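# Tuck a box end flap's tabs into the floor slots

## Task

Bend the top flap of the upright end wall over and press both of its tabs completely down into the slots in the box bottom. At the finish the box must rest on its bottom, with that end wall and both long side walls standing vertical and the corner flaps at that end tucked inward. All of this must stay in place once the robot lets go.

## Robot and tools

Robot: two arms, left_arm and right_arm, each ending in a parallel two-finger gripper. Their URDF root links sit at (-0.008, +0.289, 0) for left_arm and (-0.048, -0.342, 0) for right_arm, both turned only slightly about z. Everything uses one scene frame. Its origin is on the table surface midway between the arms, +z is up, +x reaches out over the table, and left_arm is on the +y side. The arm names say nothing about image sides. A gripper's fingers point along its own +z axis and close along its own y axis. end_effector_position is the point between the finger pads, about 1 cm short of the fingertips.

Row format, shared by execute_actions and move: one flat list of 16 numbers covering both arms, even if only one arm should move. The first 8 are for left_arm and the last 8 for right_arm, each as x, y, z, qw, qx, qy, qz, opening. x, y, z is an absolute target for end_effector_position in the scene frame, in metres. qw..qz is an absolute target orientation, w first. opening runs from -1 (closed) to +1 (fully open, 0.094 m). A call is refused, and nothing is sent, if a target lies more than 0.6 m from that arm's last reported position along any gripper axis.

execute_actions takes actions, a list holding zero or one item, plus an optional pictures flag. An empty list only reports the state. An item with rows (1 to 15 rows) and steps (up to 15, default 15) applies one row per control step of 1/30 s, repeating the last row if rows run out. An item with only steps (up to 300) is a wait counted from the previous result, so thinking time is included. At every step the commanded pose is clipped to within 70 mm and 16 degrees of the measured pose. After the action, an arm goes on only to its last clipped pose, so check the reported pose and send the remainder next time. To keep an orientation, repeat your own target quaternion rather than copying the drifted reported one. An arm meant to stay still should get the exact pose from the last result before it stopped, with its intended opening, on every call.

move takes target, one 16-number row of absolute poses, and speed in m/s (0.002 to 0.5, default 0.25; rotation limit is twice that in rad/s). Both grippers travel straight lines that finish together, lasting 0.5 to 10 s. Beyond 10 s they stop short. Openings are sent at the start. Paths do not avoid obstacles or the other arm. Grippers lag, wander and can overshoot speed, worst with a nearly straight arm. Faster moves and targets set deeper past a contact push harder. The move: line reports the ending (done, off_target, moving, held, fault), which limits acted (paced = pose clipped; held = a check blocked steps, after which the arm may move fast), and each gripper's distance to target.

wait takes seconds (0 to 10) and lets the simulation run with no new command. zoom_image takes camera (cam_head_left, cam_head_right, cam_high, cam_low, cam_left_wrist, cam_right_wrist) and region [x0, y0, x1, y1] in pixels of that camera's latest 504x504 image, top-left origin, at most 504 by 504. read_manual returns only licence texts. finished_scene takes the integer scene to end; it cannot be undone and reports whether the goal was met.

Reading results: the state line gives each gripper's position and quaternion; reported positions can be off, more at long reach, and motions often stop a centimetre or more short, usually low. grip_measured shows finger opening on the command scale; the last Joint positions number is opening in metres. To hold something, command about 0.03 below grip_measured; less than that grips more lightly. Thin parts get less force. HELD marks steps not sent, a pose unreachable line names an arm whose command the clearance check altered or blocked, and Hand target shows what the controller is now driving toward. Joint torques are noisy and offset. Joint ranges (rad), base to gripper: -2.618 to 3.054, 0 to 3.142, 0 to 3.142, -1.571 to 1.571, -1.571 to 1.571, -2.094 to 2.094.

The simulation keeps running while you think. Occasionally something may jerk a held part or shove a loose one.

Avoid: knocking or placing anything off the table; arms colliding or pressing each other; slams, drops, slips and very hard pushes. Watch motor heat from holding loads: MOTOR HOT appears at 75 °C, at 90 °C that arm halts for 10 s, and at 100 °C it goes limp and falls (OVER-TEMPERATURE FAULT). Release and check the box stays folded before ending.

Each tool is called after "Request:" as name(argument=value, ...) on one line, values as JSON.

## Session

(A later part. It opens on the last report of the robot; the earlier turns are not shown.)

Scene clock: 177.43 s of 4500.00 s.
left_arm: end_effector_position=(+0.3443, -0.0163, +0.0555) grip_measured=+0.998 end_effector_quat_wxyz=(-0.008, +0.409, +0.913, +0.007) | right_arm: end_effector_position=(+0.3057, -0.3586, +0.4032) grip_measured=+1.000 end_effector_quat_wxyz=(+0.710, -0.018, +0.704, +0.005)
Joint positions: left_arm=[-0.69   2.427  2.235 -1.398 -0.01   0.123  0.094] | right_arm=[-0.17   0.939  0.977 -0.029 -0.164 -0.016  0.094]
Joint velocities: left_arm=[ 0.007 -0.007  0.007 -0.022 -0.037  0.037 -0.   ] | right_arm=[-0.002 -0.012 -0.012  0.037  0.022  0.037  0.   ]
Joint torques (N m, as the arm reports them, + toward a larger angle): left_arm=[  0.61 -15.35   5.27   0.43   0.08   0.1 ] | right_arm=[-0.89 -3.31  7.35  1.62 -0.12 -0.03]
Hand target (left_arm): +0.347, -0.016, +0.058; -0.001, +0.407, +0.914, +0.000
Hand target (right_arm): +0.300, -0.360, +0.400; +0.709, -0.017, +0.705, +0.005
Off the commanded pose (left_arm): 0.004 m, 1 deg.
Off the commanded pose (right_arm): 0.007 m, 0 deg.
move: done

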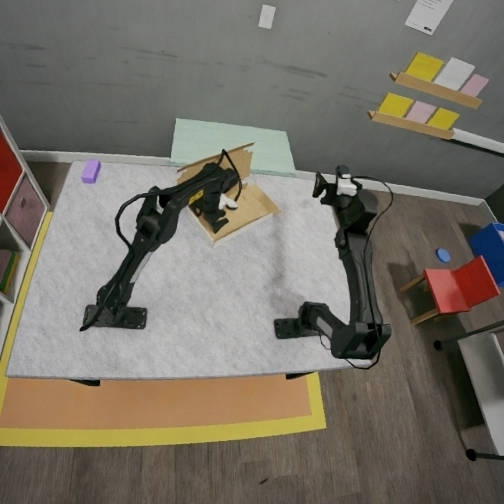

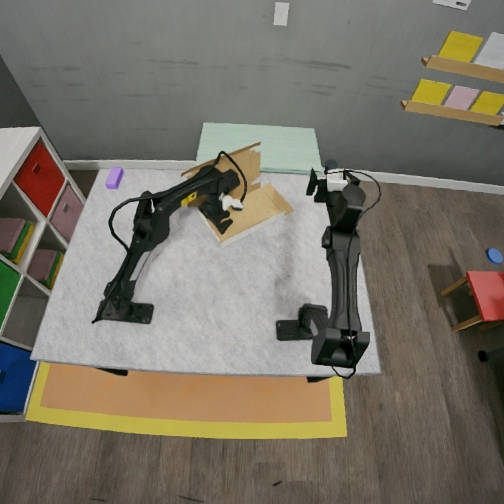

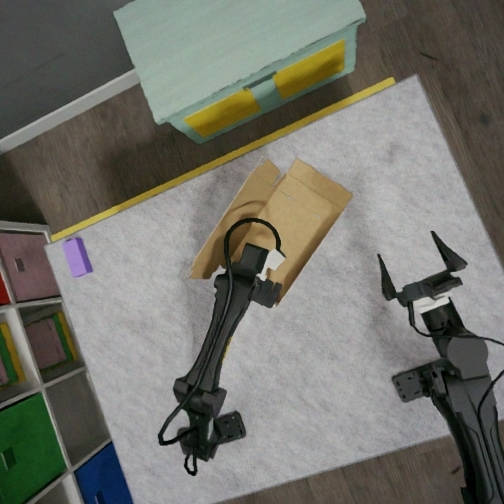

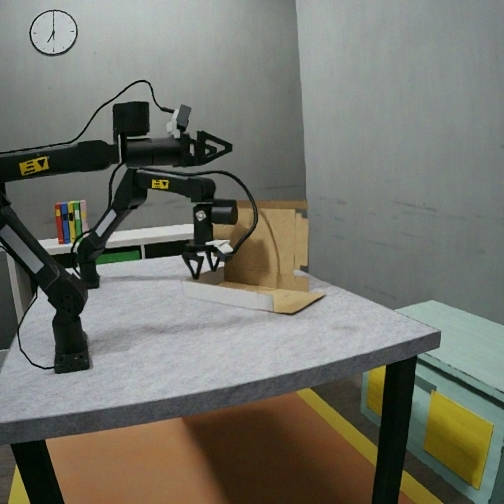

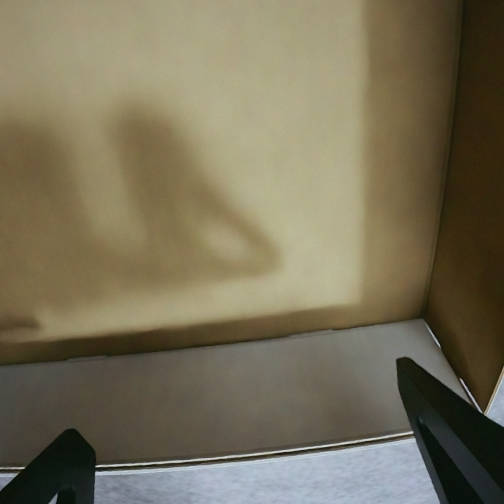

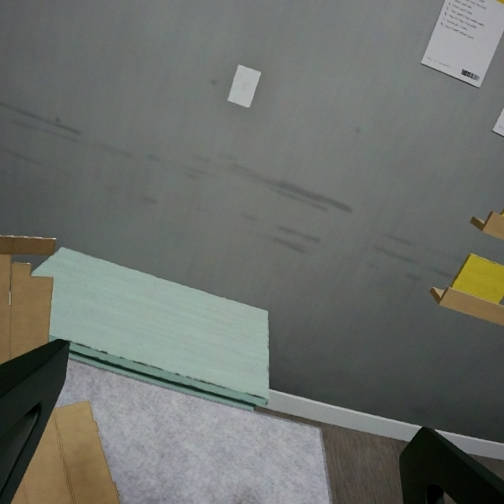

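Request:
move(target=[0.346,-0.015,0.09,0,0.407,0.914,0,1,0.3,-0.36,0.4,0.709,-0.017,0.705,0.005,1], speed=0.08)

Request:
move(target=[0.334,-0.002,0.088,0,0.407,0.914,0,1,0.3,-0.36,0.4,0.709,-0.017,0.705,0.005,1], speed=0.08)

Request:
move(target=[0.334,-0.002,0.056,0,0.407,0.914,0,1,0.3,-0.36,0.4,0.709,-0.017,0.705,0.005,1], speed=0.03)

Scene clock: 181.93 s of 4500.00 s.
left_arm: end_effector_position=(+0.3446, -0.0165, +0.0832) grip_measured=+0.998 end_effector_quat_wxyz=(-0.001, +0.409, +0.913, +0.005) | right_arm: end_effector_position=(+0.3057, -0.3586, +0.4032) grip_measured=+1.000 end_effector_quat_wxyz=(+0.710, -0.018, +0.704, +0.005)
Joint positions: left_arm=[-0.69   2.427  2.346 -1.496 -0.01   0.123  0.094] | right_arm=[-0.17   0.939  0.977 -0.029 -0.164 -0.016  0.094]
Joint velocities: left_arm=[ 0.002 -0.012  0.007  0.037 -0.022  0.081 -0.002] | right_arm=[-0.012 -0.007 -0.002 -0.007 -0.007 -0.007  0.   ]
Joint torques (N m, as the arm reports them, + toward a larger angle): left_arm=[  0.73 -14.1    9.33   0.2    0.11   0.11] | right_arm=[-0.89 -3.31  7.36  1.62 -0.12 -0.03]
Hand target (left_arm): +0.346, -0.015, +0.090; +0.001, +0.407, +0.913, -0.000
Hand target (right_arm): +0.300, -0.360, +0.400; +0.709, -0.017, +0.705, +0.005
Off the commanded pose (left_arm): 0.007 m, 1 deg.
Off the commanded pose (right_arm): 0.007 m, 0 deg.
After step 90, 0.50 s passed at rest.
move: done

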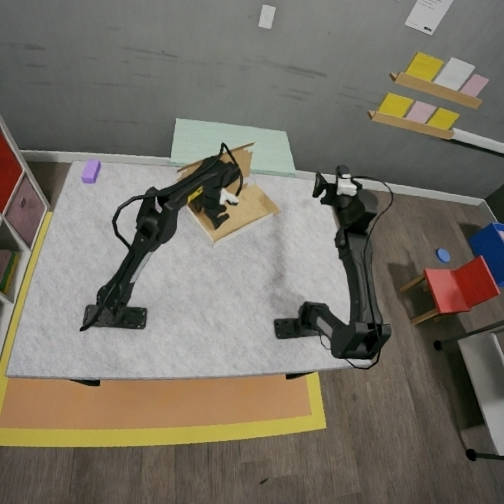

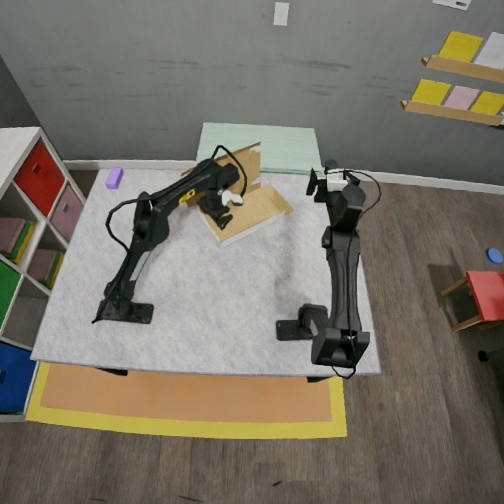

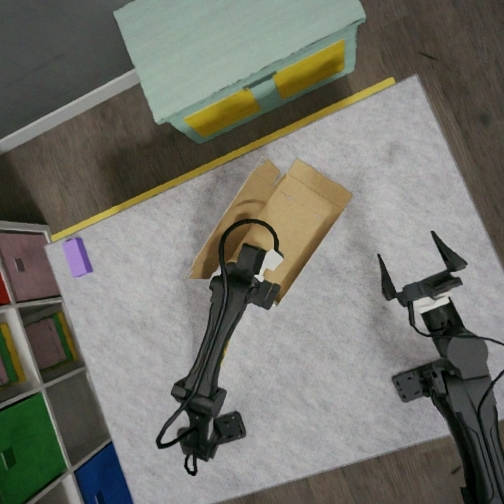

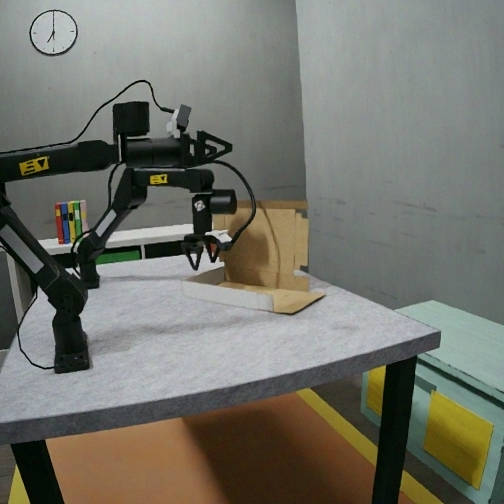

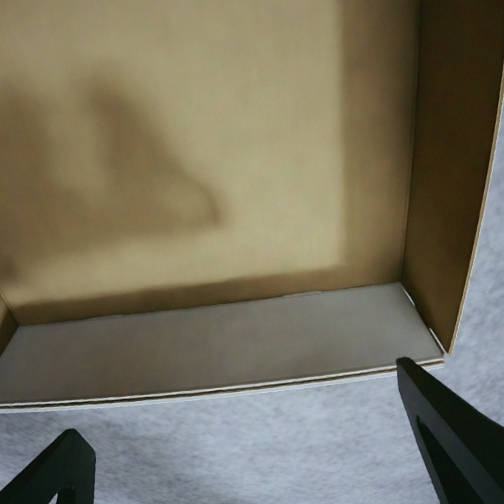

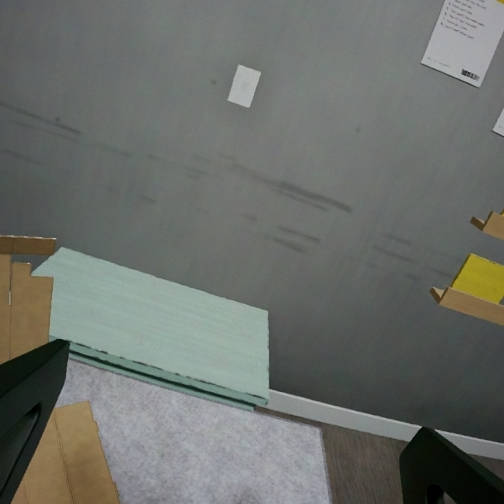

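Scene clock: 182.80 s of 4500.00 s.
left_arm: end_effector_position=(+0.3326, -0.0022, +0.0885) grip_measured=+0.998 end_effector_quat_wxyz=(-0.005, +0.406, +0.914, +0.006) | right_arm: end_effector_position=(+0.3057, -0.3586, +0.4032) grip_measured=+1.000 end_effector_quat_wxyz=(+0.710, -0.018, +0.704, +0.005)
Joint positions: left_arm=[-0.684  2.326  2.19  -1.448 -0.01   0.123  0.094] | right_arm=[-0.17   0.939  0.977 -0.029 -0.164 -0.016  0.094]
Joint velocities: left_arm=[-0.022  0.002  0.002 -0.11  -0.022  0.007  0.   ] | right_arm=[-0.007 -0.002 -0.012 -0.007 -0.007 -0.022  0.   ]
Joint torques (N m, as the arm reports them, + toward a larger angle): left_arm=[  0.51 -14.26   5.21   0.48   0.1    0.14] | right_arm=[-0.89 -3.31  7.36  1.62 -0.12 -0.03]
Hand target (left_arm): +0.334, -0.002, +0.088; -0.000, +0.407, +0.914, +0.000
Hand target (right_arm): +0.300, -0.360, +0.400; +0.709, -0.017, +0.705, +0.005
Off the commanded pose (left_arm): 0.001 m, 1 deg.
Off the commanded pose (right_arm): 0.007 m, 0 deg.
move: done

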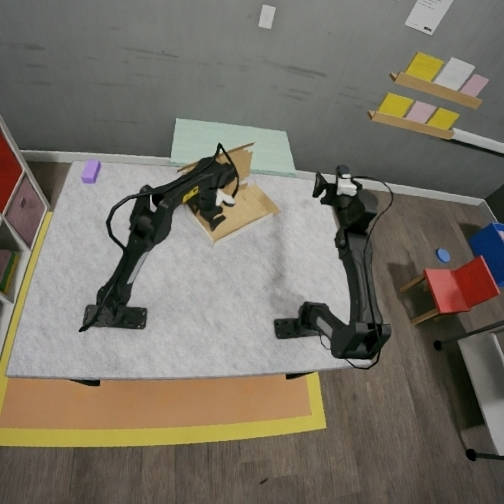

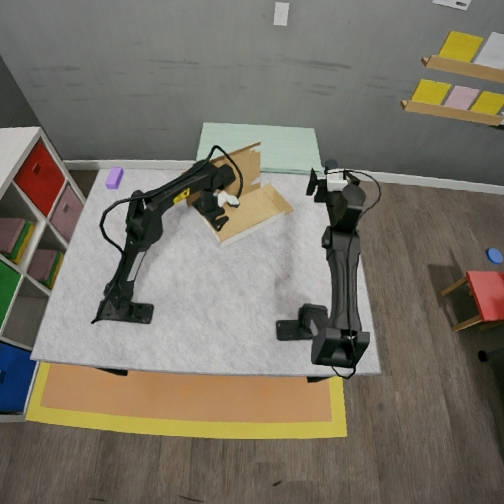

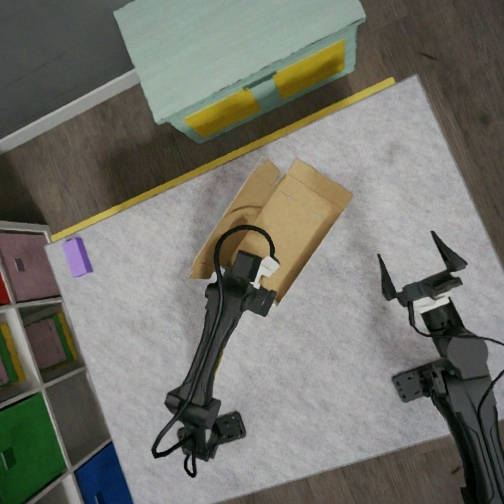

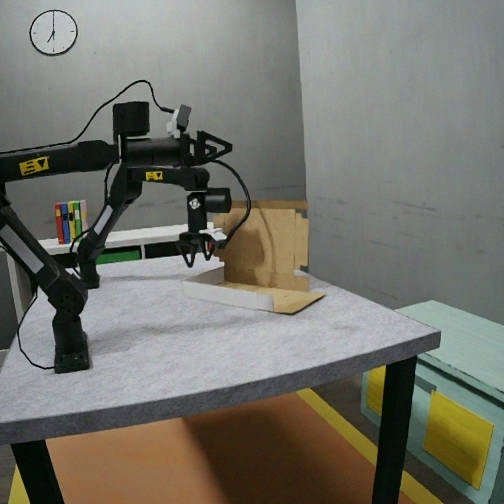

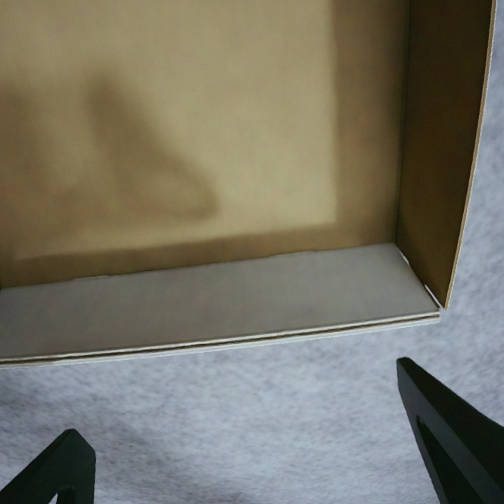

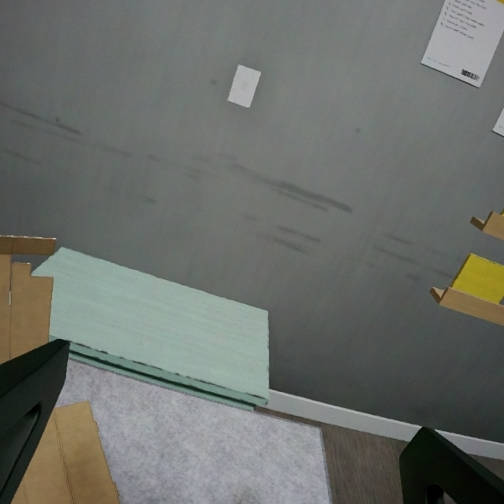

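Scene clock: 184.10 s of 4500.00 s.
left_arm: end_effector_position=(+0.3314, -0.0014, +0.0592) grip_measured=+0.998 end_effector_quat_wxyz=(-0.006, +0.406, +0.914, +0.006) | right_arm: end_effector_position=(+0.3057, -0.3586, +0.4032) grip_measured=+1.000 end_effector_quat_wxyz=(+0.710, -0.018, +0.704, +0.005)
Joint positions: left_arm=[-0.684  2.315  2.054 -1.326 -0.008  0.123  0.094] | right_arm=[-0.17   0.939  0.977 -0.029 -0.164 -0.016  0.094]
Joint velocities: left_arm=[ 0.022 -0.007  0.002 -0.022  0.037 -0.007 -0.   ] | right_arm=[-0.007  0.002 -0.007  0.022  0.022  0.037  0.   ]
Joint torques (N m, as the arm reports them, + toward a larger angle): left_arm=[  0.45 -13.79   4.83   0.53   0.05   0.16] | right_arm=[-0.89 -3.31  7.36  1.62 -0.12 -0.03]
Hand target (left_arm): +0.334, -0.002, +0.056; -0.001, +0.407, +0.914, +0.000
Hand target (right_arm): +0.300, -0.360, +0.400; +0.709, -0.017, +0.705, +0.005
Off the commanded pose (left_arm): 0.004 m, 1 deg.
Off the commanded pose (right_arm): 0.007 m, 0 deg.
move: done

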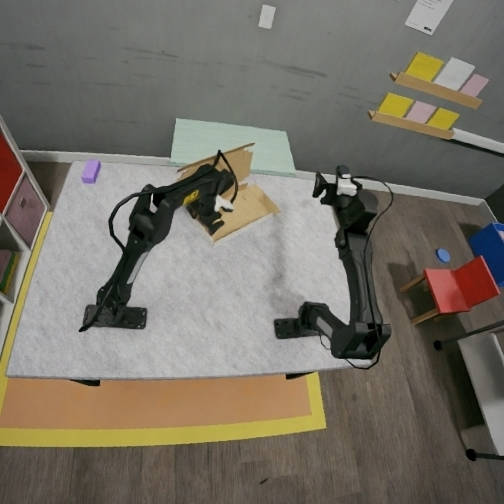

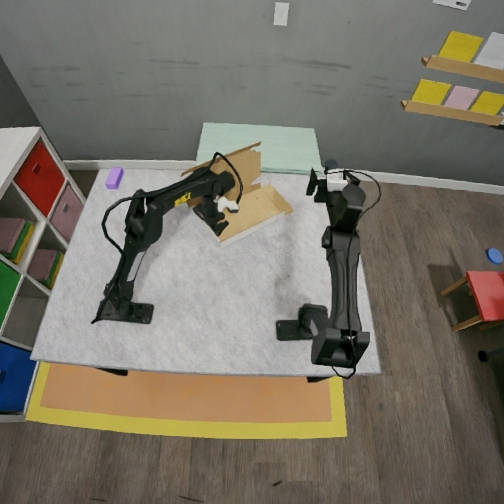

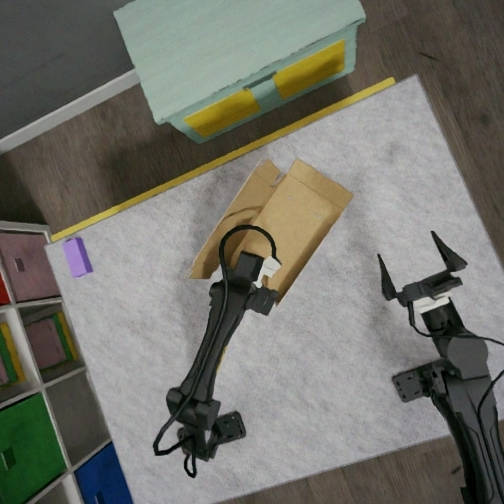

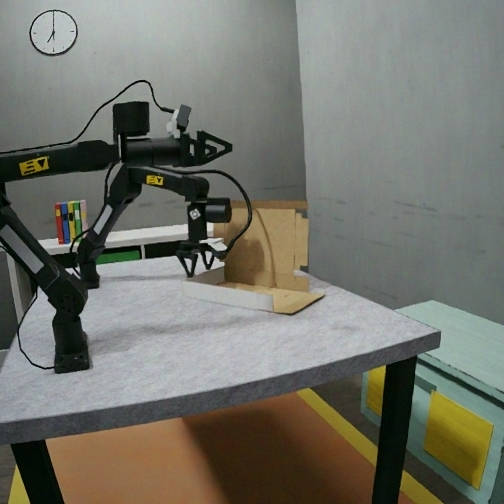

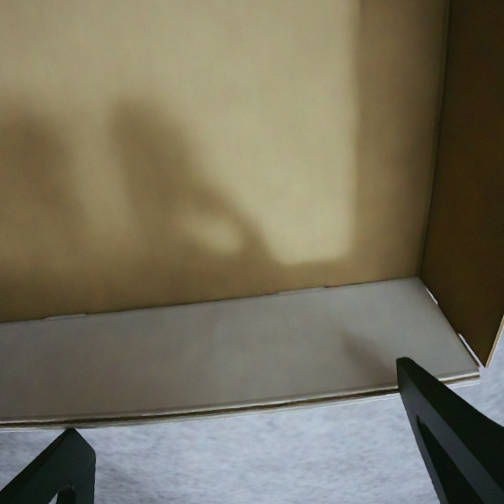

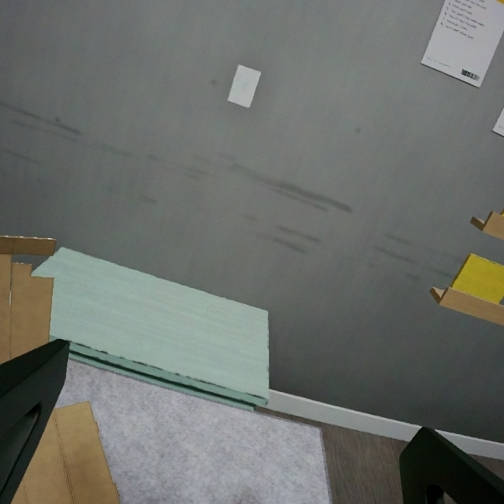

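Request:
move(target=[0.334,-0.002,0.047,0,0.407,0.914,0,1,0.3,-0.36,0.4,0.709,-0.017,0.705,0.005,1], speed=0.02)

Scene clock: 188.40 s of 4500.00 s.
left_arm: end_effector_position=(+0.3316, -0.0015, +0.0584) grip_measured=+0.998 end_effector_quat_wxyz=(-0.001, +0.406, +0.914, +0.005) | right_arm: end_effector_position=(+0.3057, -0.3586, +0.4032) grip_measured=+1.000 end_effector_quat_wxyz=(+0.710, -0.018, +0.704, +0.005)
Joint positions: left_arm=[-0.684  2.302  2.028 -1.302 -0.009  0.123  0.094] | right_arm=[-0.17   0.939  0.977 -0.029 -0.164 -0.016  0.094]
Joint velocities: left_arm=[ 0.007  0.002 -0.012  0.051 -0.066 -0.022 -0.001] | right_arm=[-0.002 -0.012 -0.002  0.022 -0.066 -0.007  0.   ]
Joint torques (N m, as the arm reports them, + toward a larger angle): left_arm=[  0.46 -12.57   4.3    0.71   0.07   0.15] | right_arm=[-0.89 -3.31  7.36  1.62 -0.12 -0.03]
Hand target (left_arm): +0.334, -0.002, +0.047; -0.000, +0.407, +0.914, +0.000
Hand target (right_arm): +0.300, -0.360, +0.400; +0.709, -0.017, +0.705, +0.005
Off the commanded pose (left_arm): 0.012 m, 1 deg.
Off the commanded pose (right_arm): 0.007 m, 0 deg.
After step 90, 0.47 s passed at rest.
move: off_target (left_arm)

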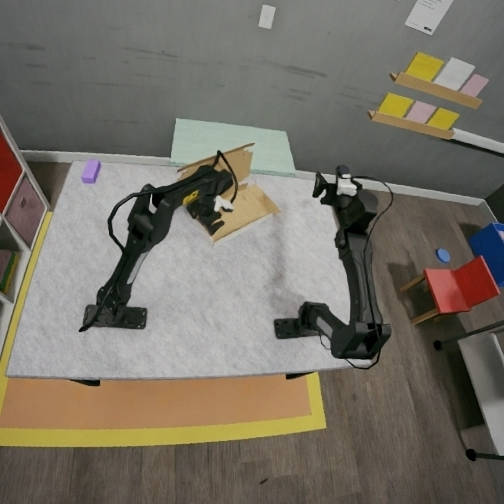

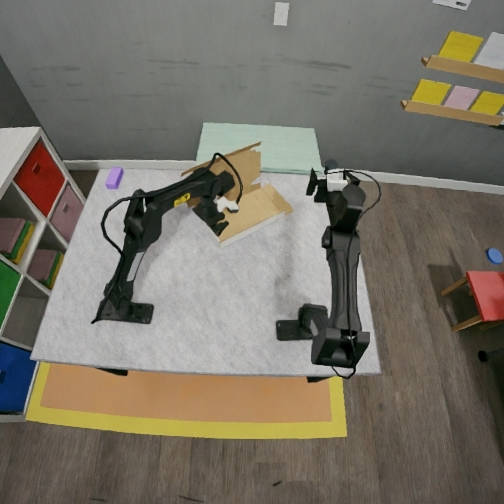

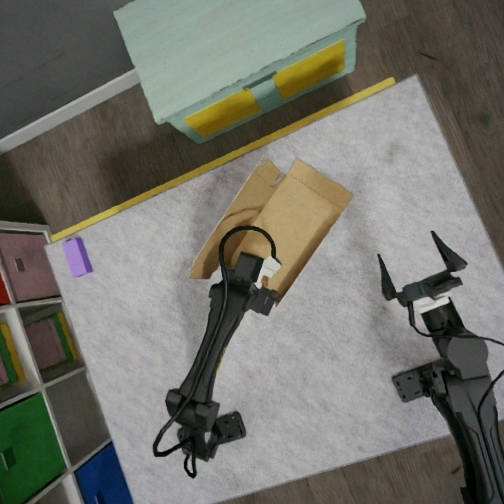

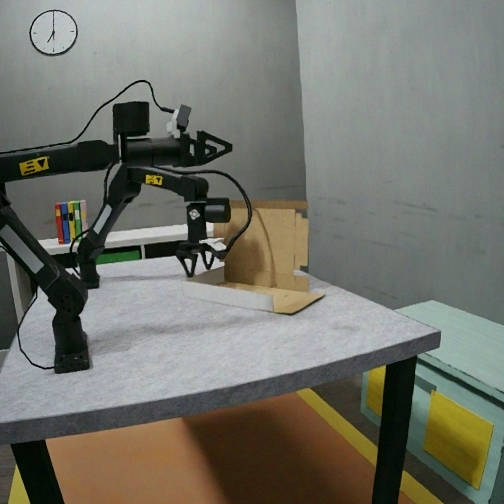

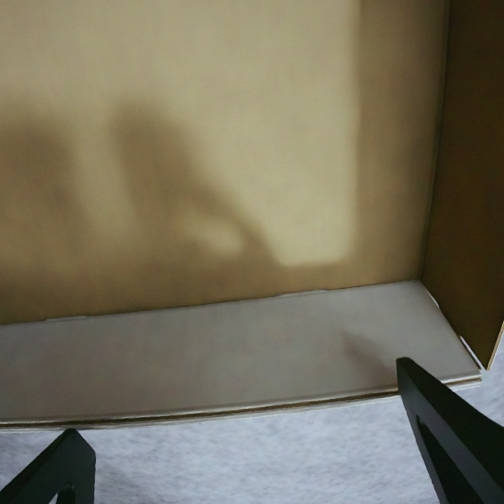

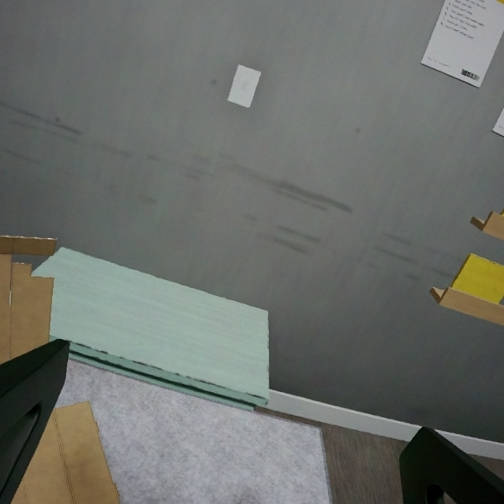

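Solid and seated. Retreat.

Request:
move(target=[0.33,0.0,0.14,0,0.407,0.914,0,1,0.3,-0.36,0.4,0.709,-0.017,0.705,0.005,1], speed=0.2)

Request:
move(target=[0.25,0.2,0.25,0.2,0.3,0.93,0,1,0.3,-0.36,0.4,0.709,-0.017,0.705,0.005,1], speed=0.4)

Request:
zoom_image(camera="cam_low", region=[160,190,340,330])

Scene clock: 194.57 s of 4500.00 s.
left_arm: end_effector_position=(+0.3318, -0.0016, +0.1370) grip_measured=+0.998 end_effector_quat_wxyz=(+0.028, +0.406, +0.914, -0.004) | right_arm: end_effector_position=(+0.3057, -0.3586, +0.4032) grip_measured=+1.000 end_effector_quat_wxyz=(+0.710, -0.018, +0.704, +0.005)
Joint positions: left_arm=[-0.684  2.27   2.288 -1.533 -0.009  0.123  0.094] | right_arm=[-0.17   0.939  0.977 -0.029 -0.164 -0.016  0.094]
Joint velocities: left_arm=[ 0.002 -0.002  0.002 -0.037 -0.095  0.007  0.   ] | right_arm=[-0.007 -0.007  0.007 -0.022 -0.037 -0.037  0.   ]
Joint torques (N m, as the arm reports them, + toward a larger angle): left_arm=[  0.29 -12.5    8.54   0.31   0.09   0.12] | right_arm=[-0.89 -3.31  7.37  1.62 -0.12 -0.03]
Hand target (left_arm): +0.330, -0.000, +0.140; +0.024, +0.407, +0.913, -0.007
Hand target (right_arm): +0.300, -0.360, +0.400; +0.709, -0.017, +0.705, +0.005
Off the commanded pose (left_arm): 0.004 m, 3 deg.
Off the commanded pose (right_arm): 0.007 m, 0 deg.
joint sent to its limit (left arm) — the command would take joint 4 (wrist pitch) past its lower limit, so that joint was sent only as far as its limit.
After step 90, 2.17 s passed at rest.
move: off_target (left_arm)

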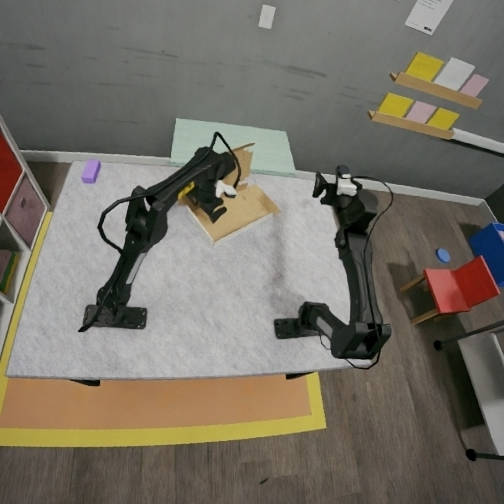

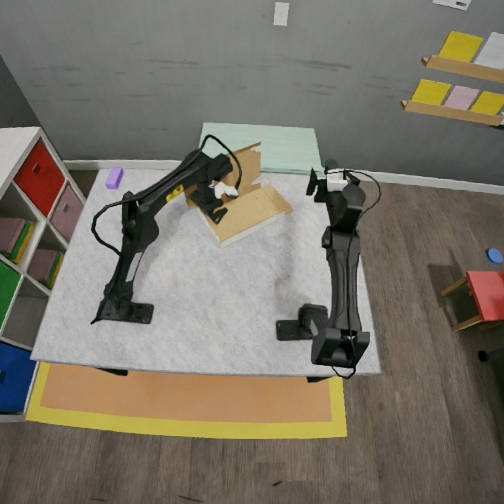

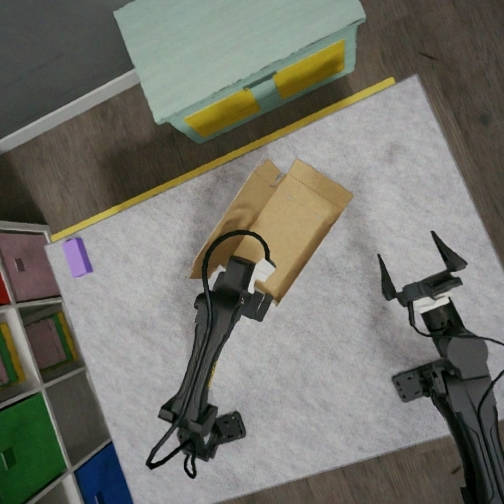

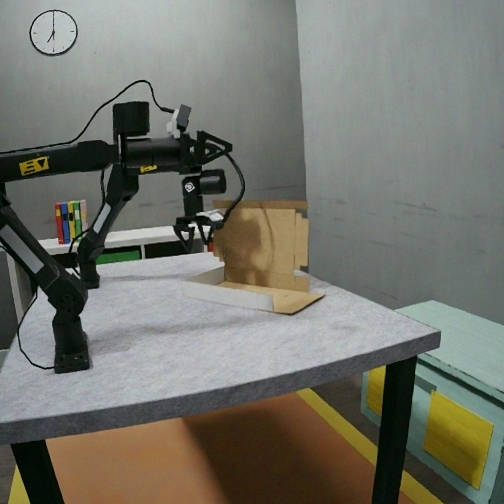

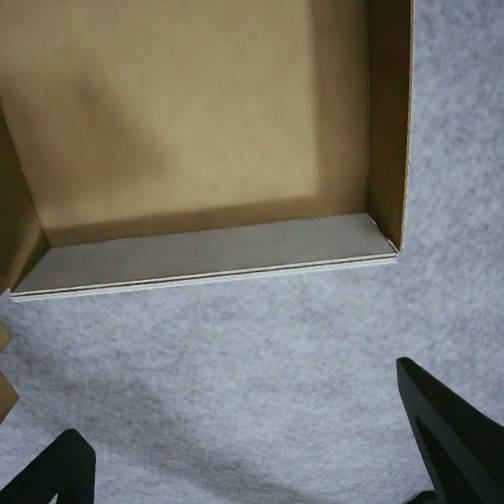

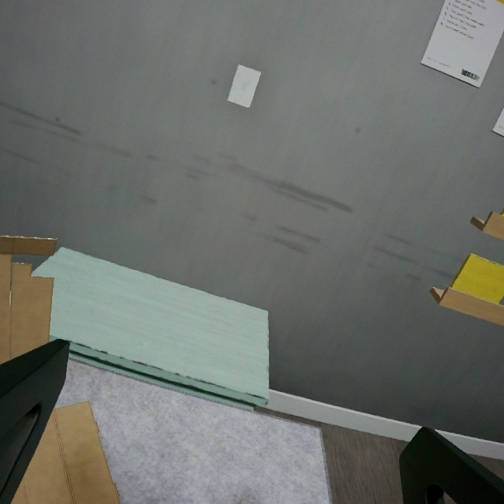

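Scene clock: 195.87 s of 4500.00 s.
left_arm: end_effector_position=(+0.2556, +0.2024, +0.2615) grip_measured=+0.998 end_effector_quat_wxyz=(+0.212, +0.299, +0.930, +0.007) | right_arm: end_effector_position=(+0.3057, -0.3586, +0.4032) grip_measured=+1.000 end_effector_quat_wxyz=(+0.710, -0.018, +0.704, +0.005)
Joint positions: left_arm=[-0.307  1.304  1.535 -1.375 -0.024  0.291  0.094] | right_arm=[-0.17   0.939  0.977 -0.029 -0.164 -0.016  0.094]
Joint velocities: left_arm=[ 0.007 -0.012  0.012 -0.037  0.051  0.022 -0.   ] | right_arm=[ 0.012 -0.007 -0.017  0.007  0.051 -0.022  0.   ]
Joint torques (N m, as the arm reports them, + toward a larger angle): left_arm=[ 0.56 -3.36  5.38  1.06  0.09  0.11] | right_arm=[-0.89 -3.3   7.37  1.62 -0.12 -0.03]
Hand target (left_arm): +0.254, +0.202, +0.255; +0.202, +0.302, +0.932, +0.001
Hand target (right_arm): +0.300, -0.360, +0.400; +0.709, -0.017, +0.705, +0.005
Off the commanded pose (left_arm): 0.013 m, 2 deg.
Off the commanded pose (right_arm): 0.007 m, 0 deg.
move: off_target (left_arm)

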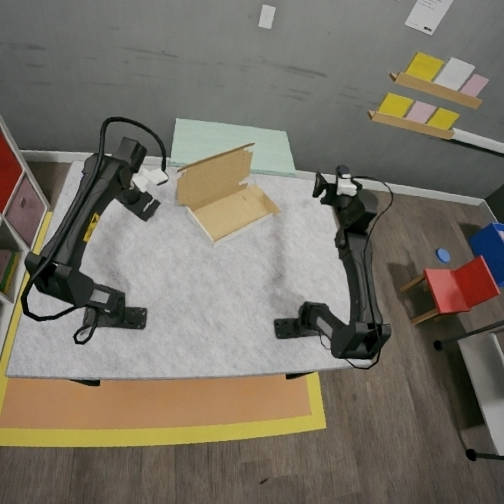

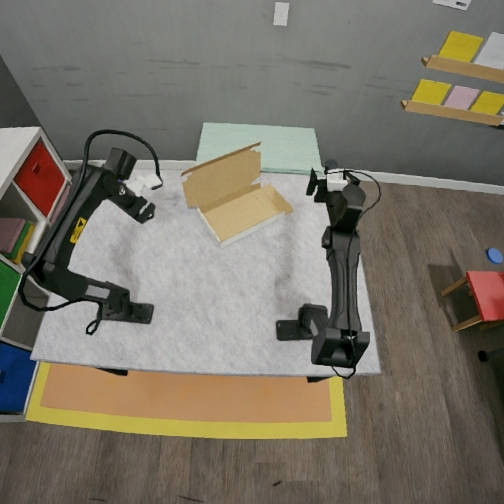

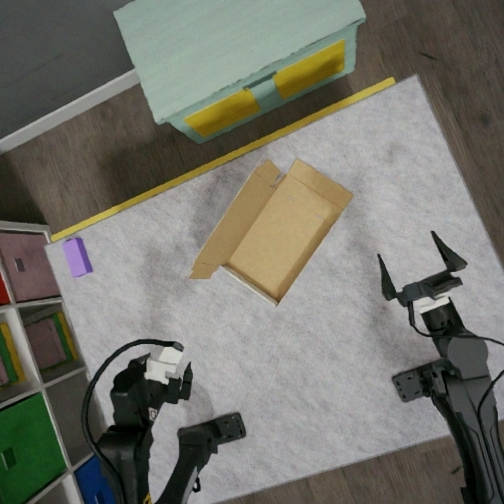

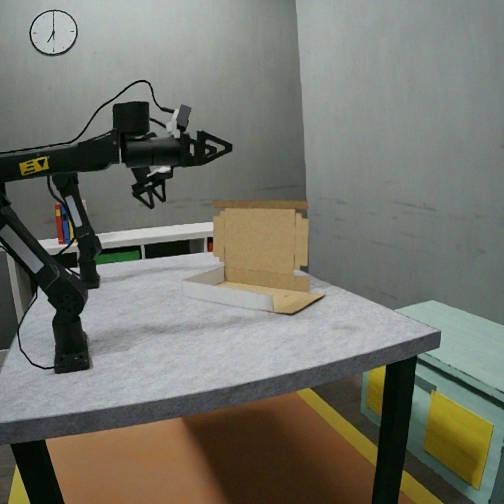

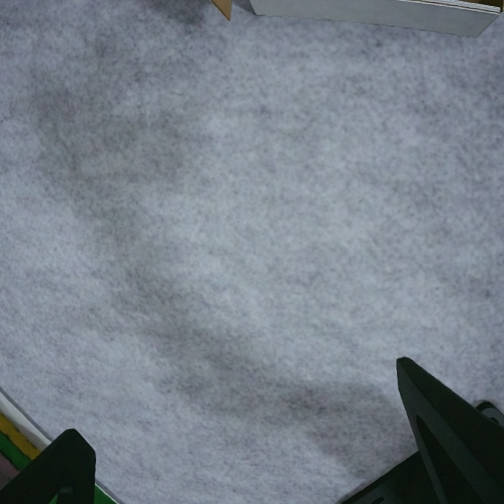

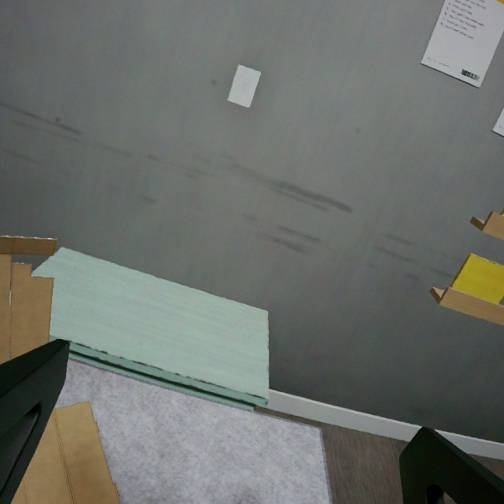

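Region (160, 190, 340, 330) of cam_low's 504x504 image, scaled by 2.800, with more detail than that image has.

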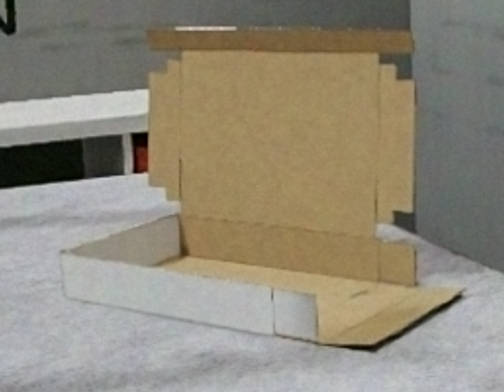

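Request:
finished_scene(scene=1)

The scene is finished: the task was done.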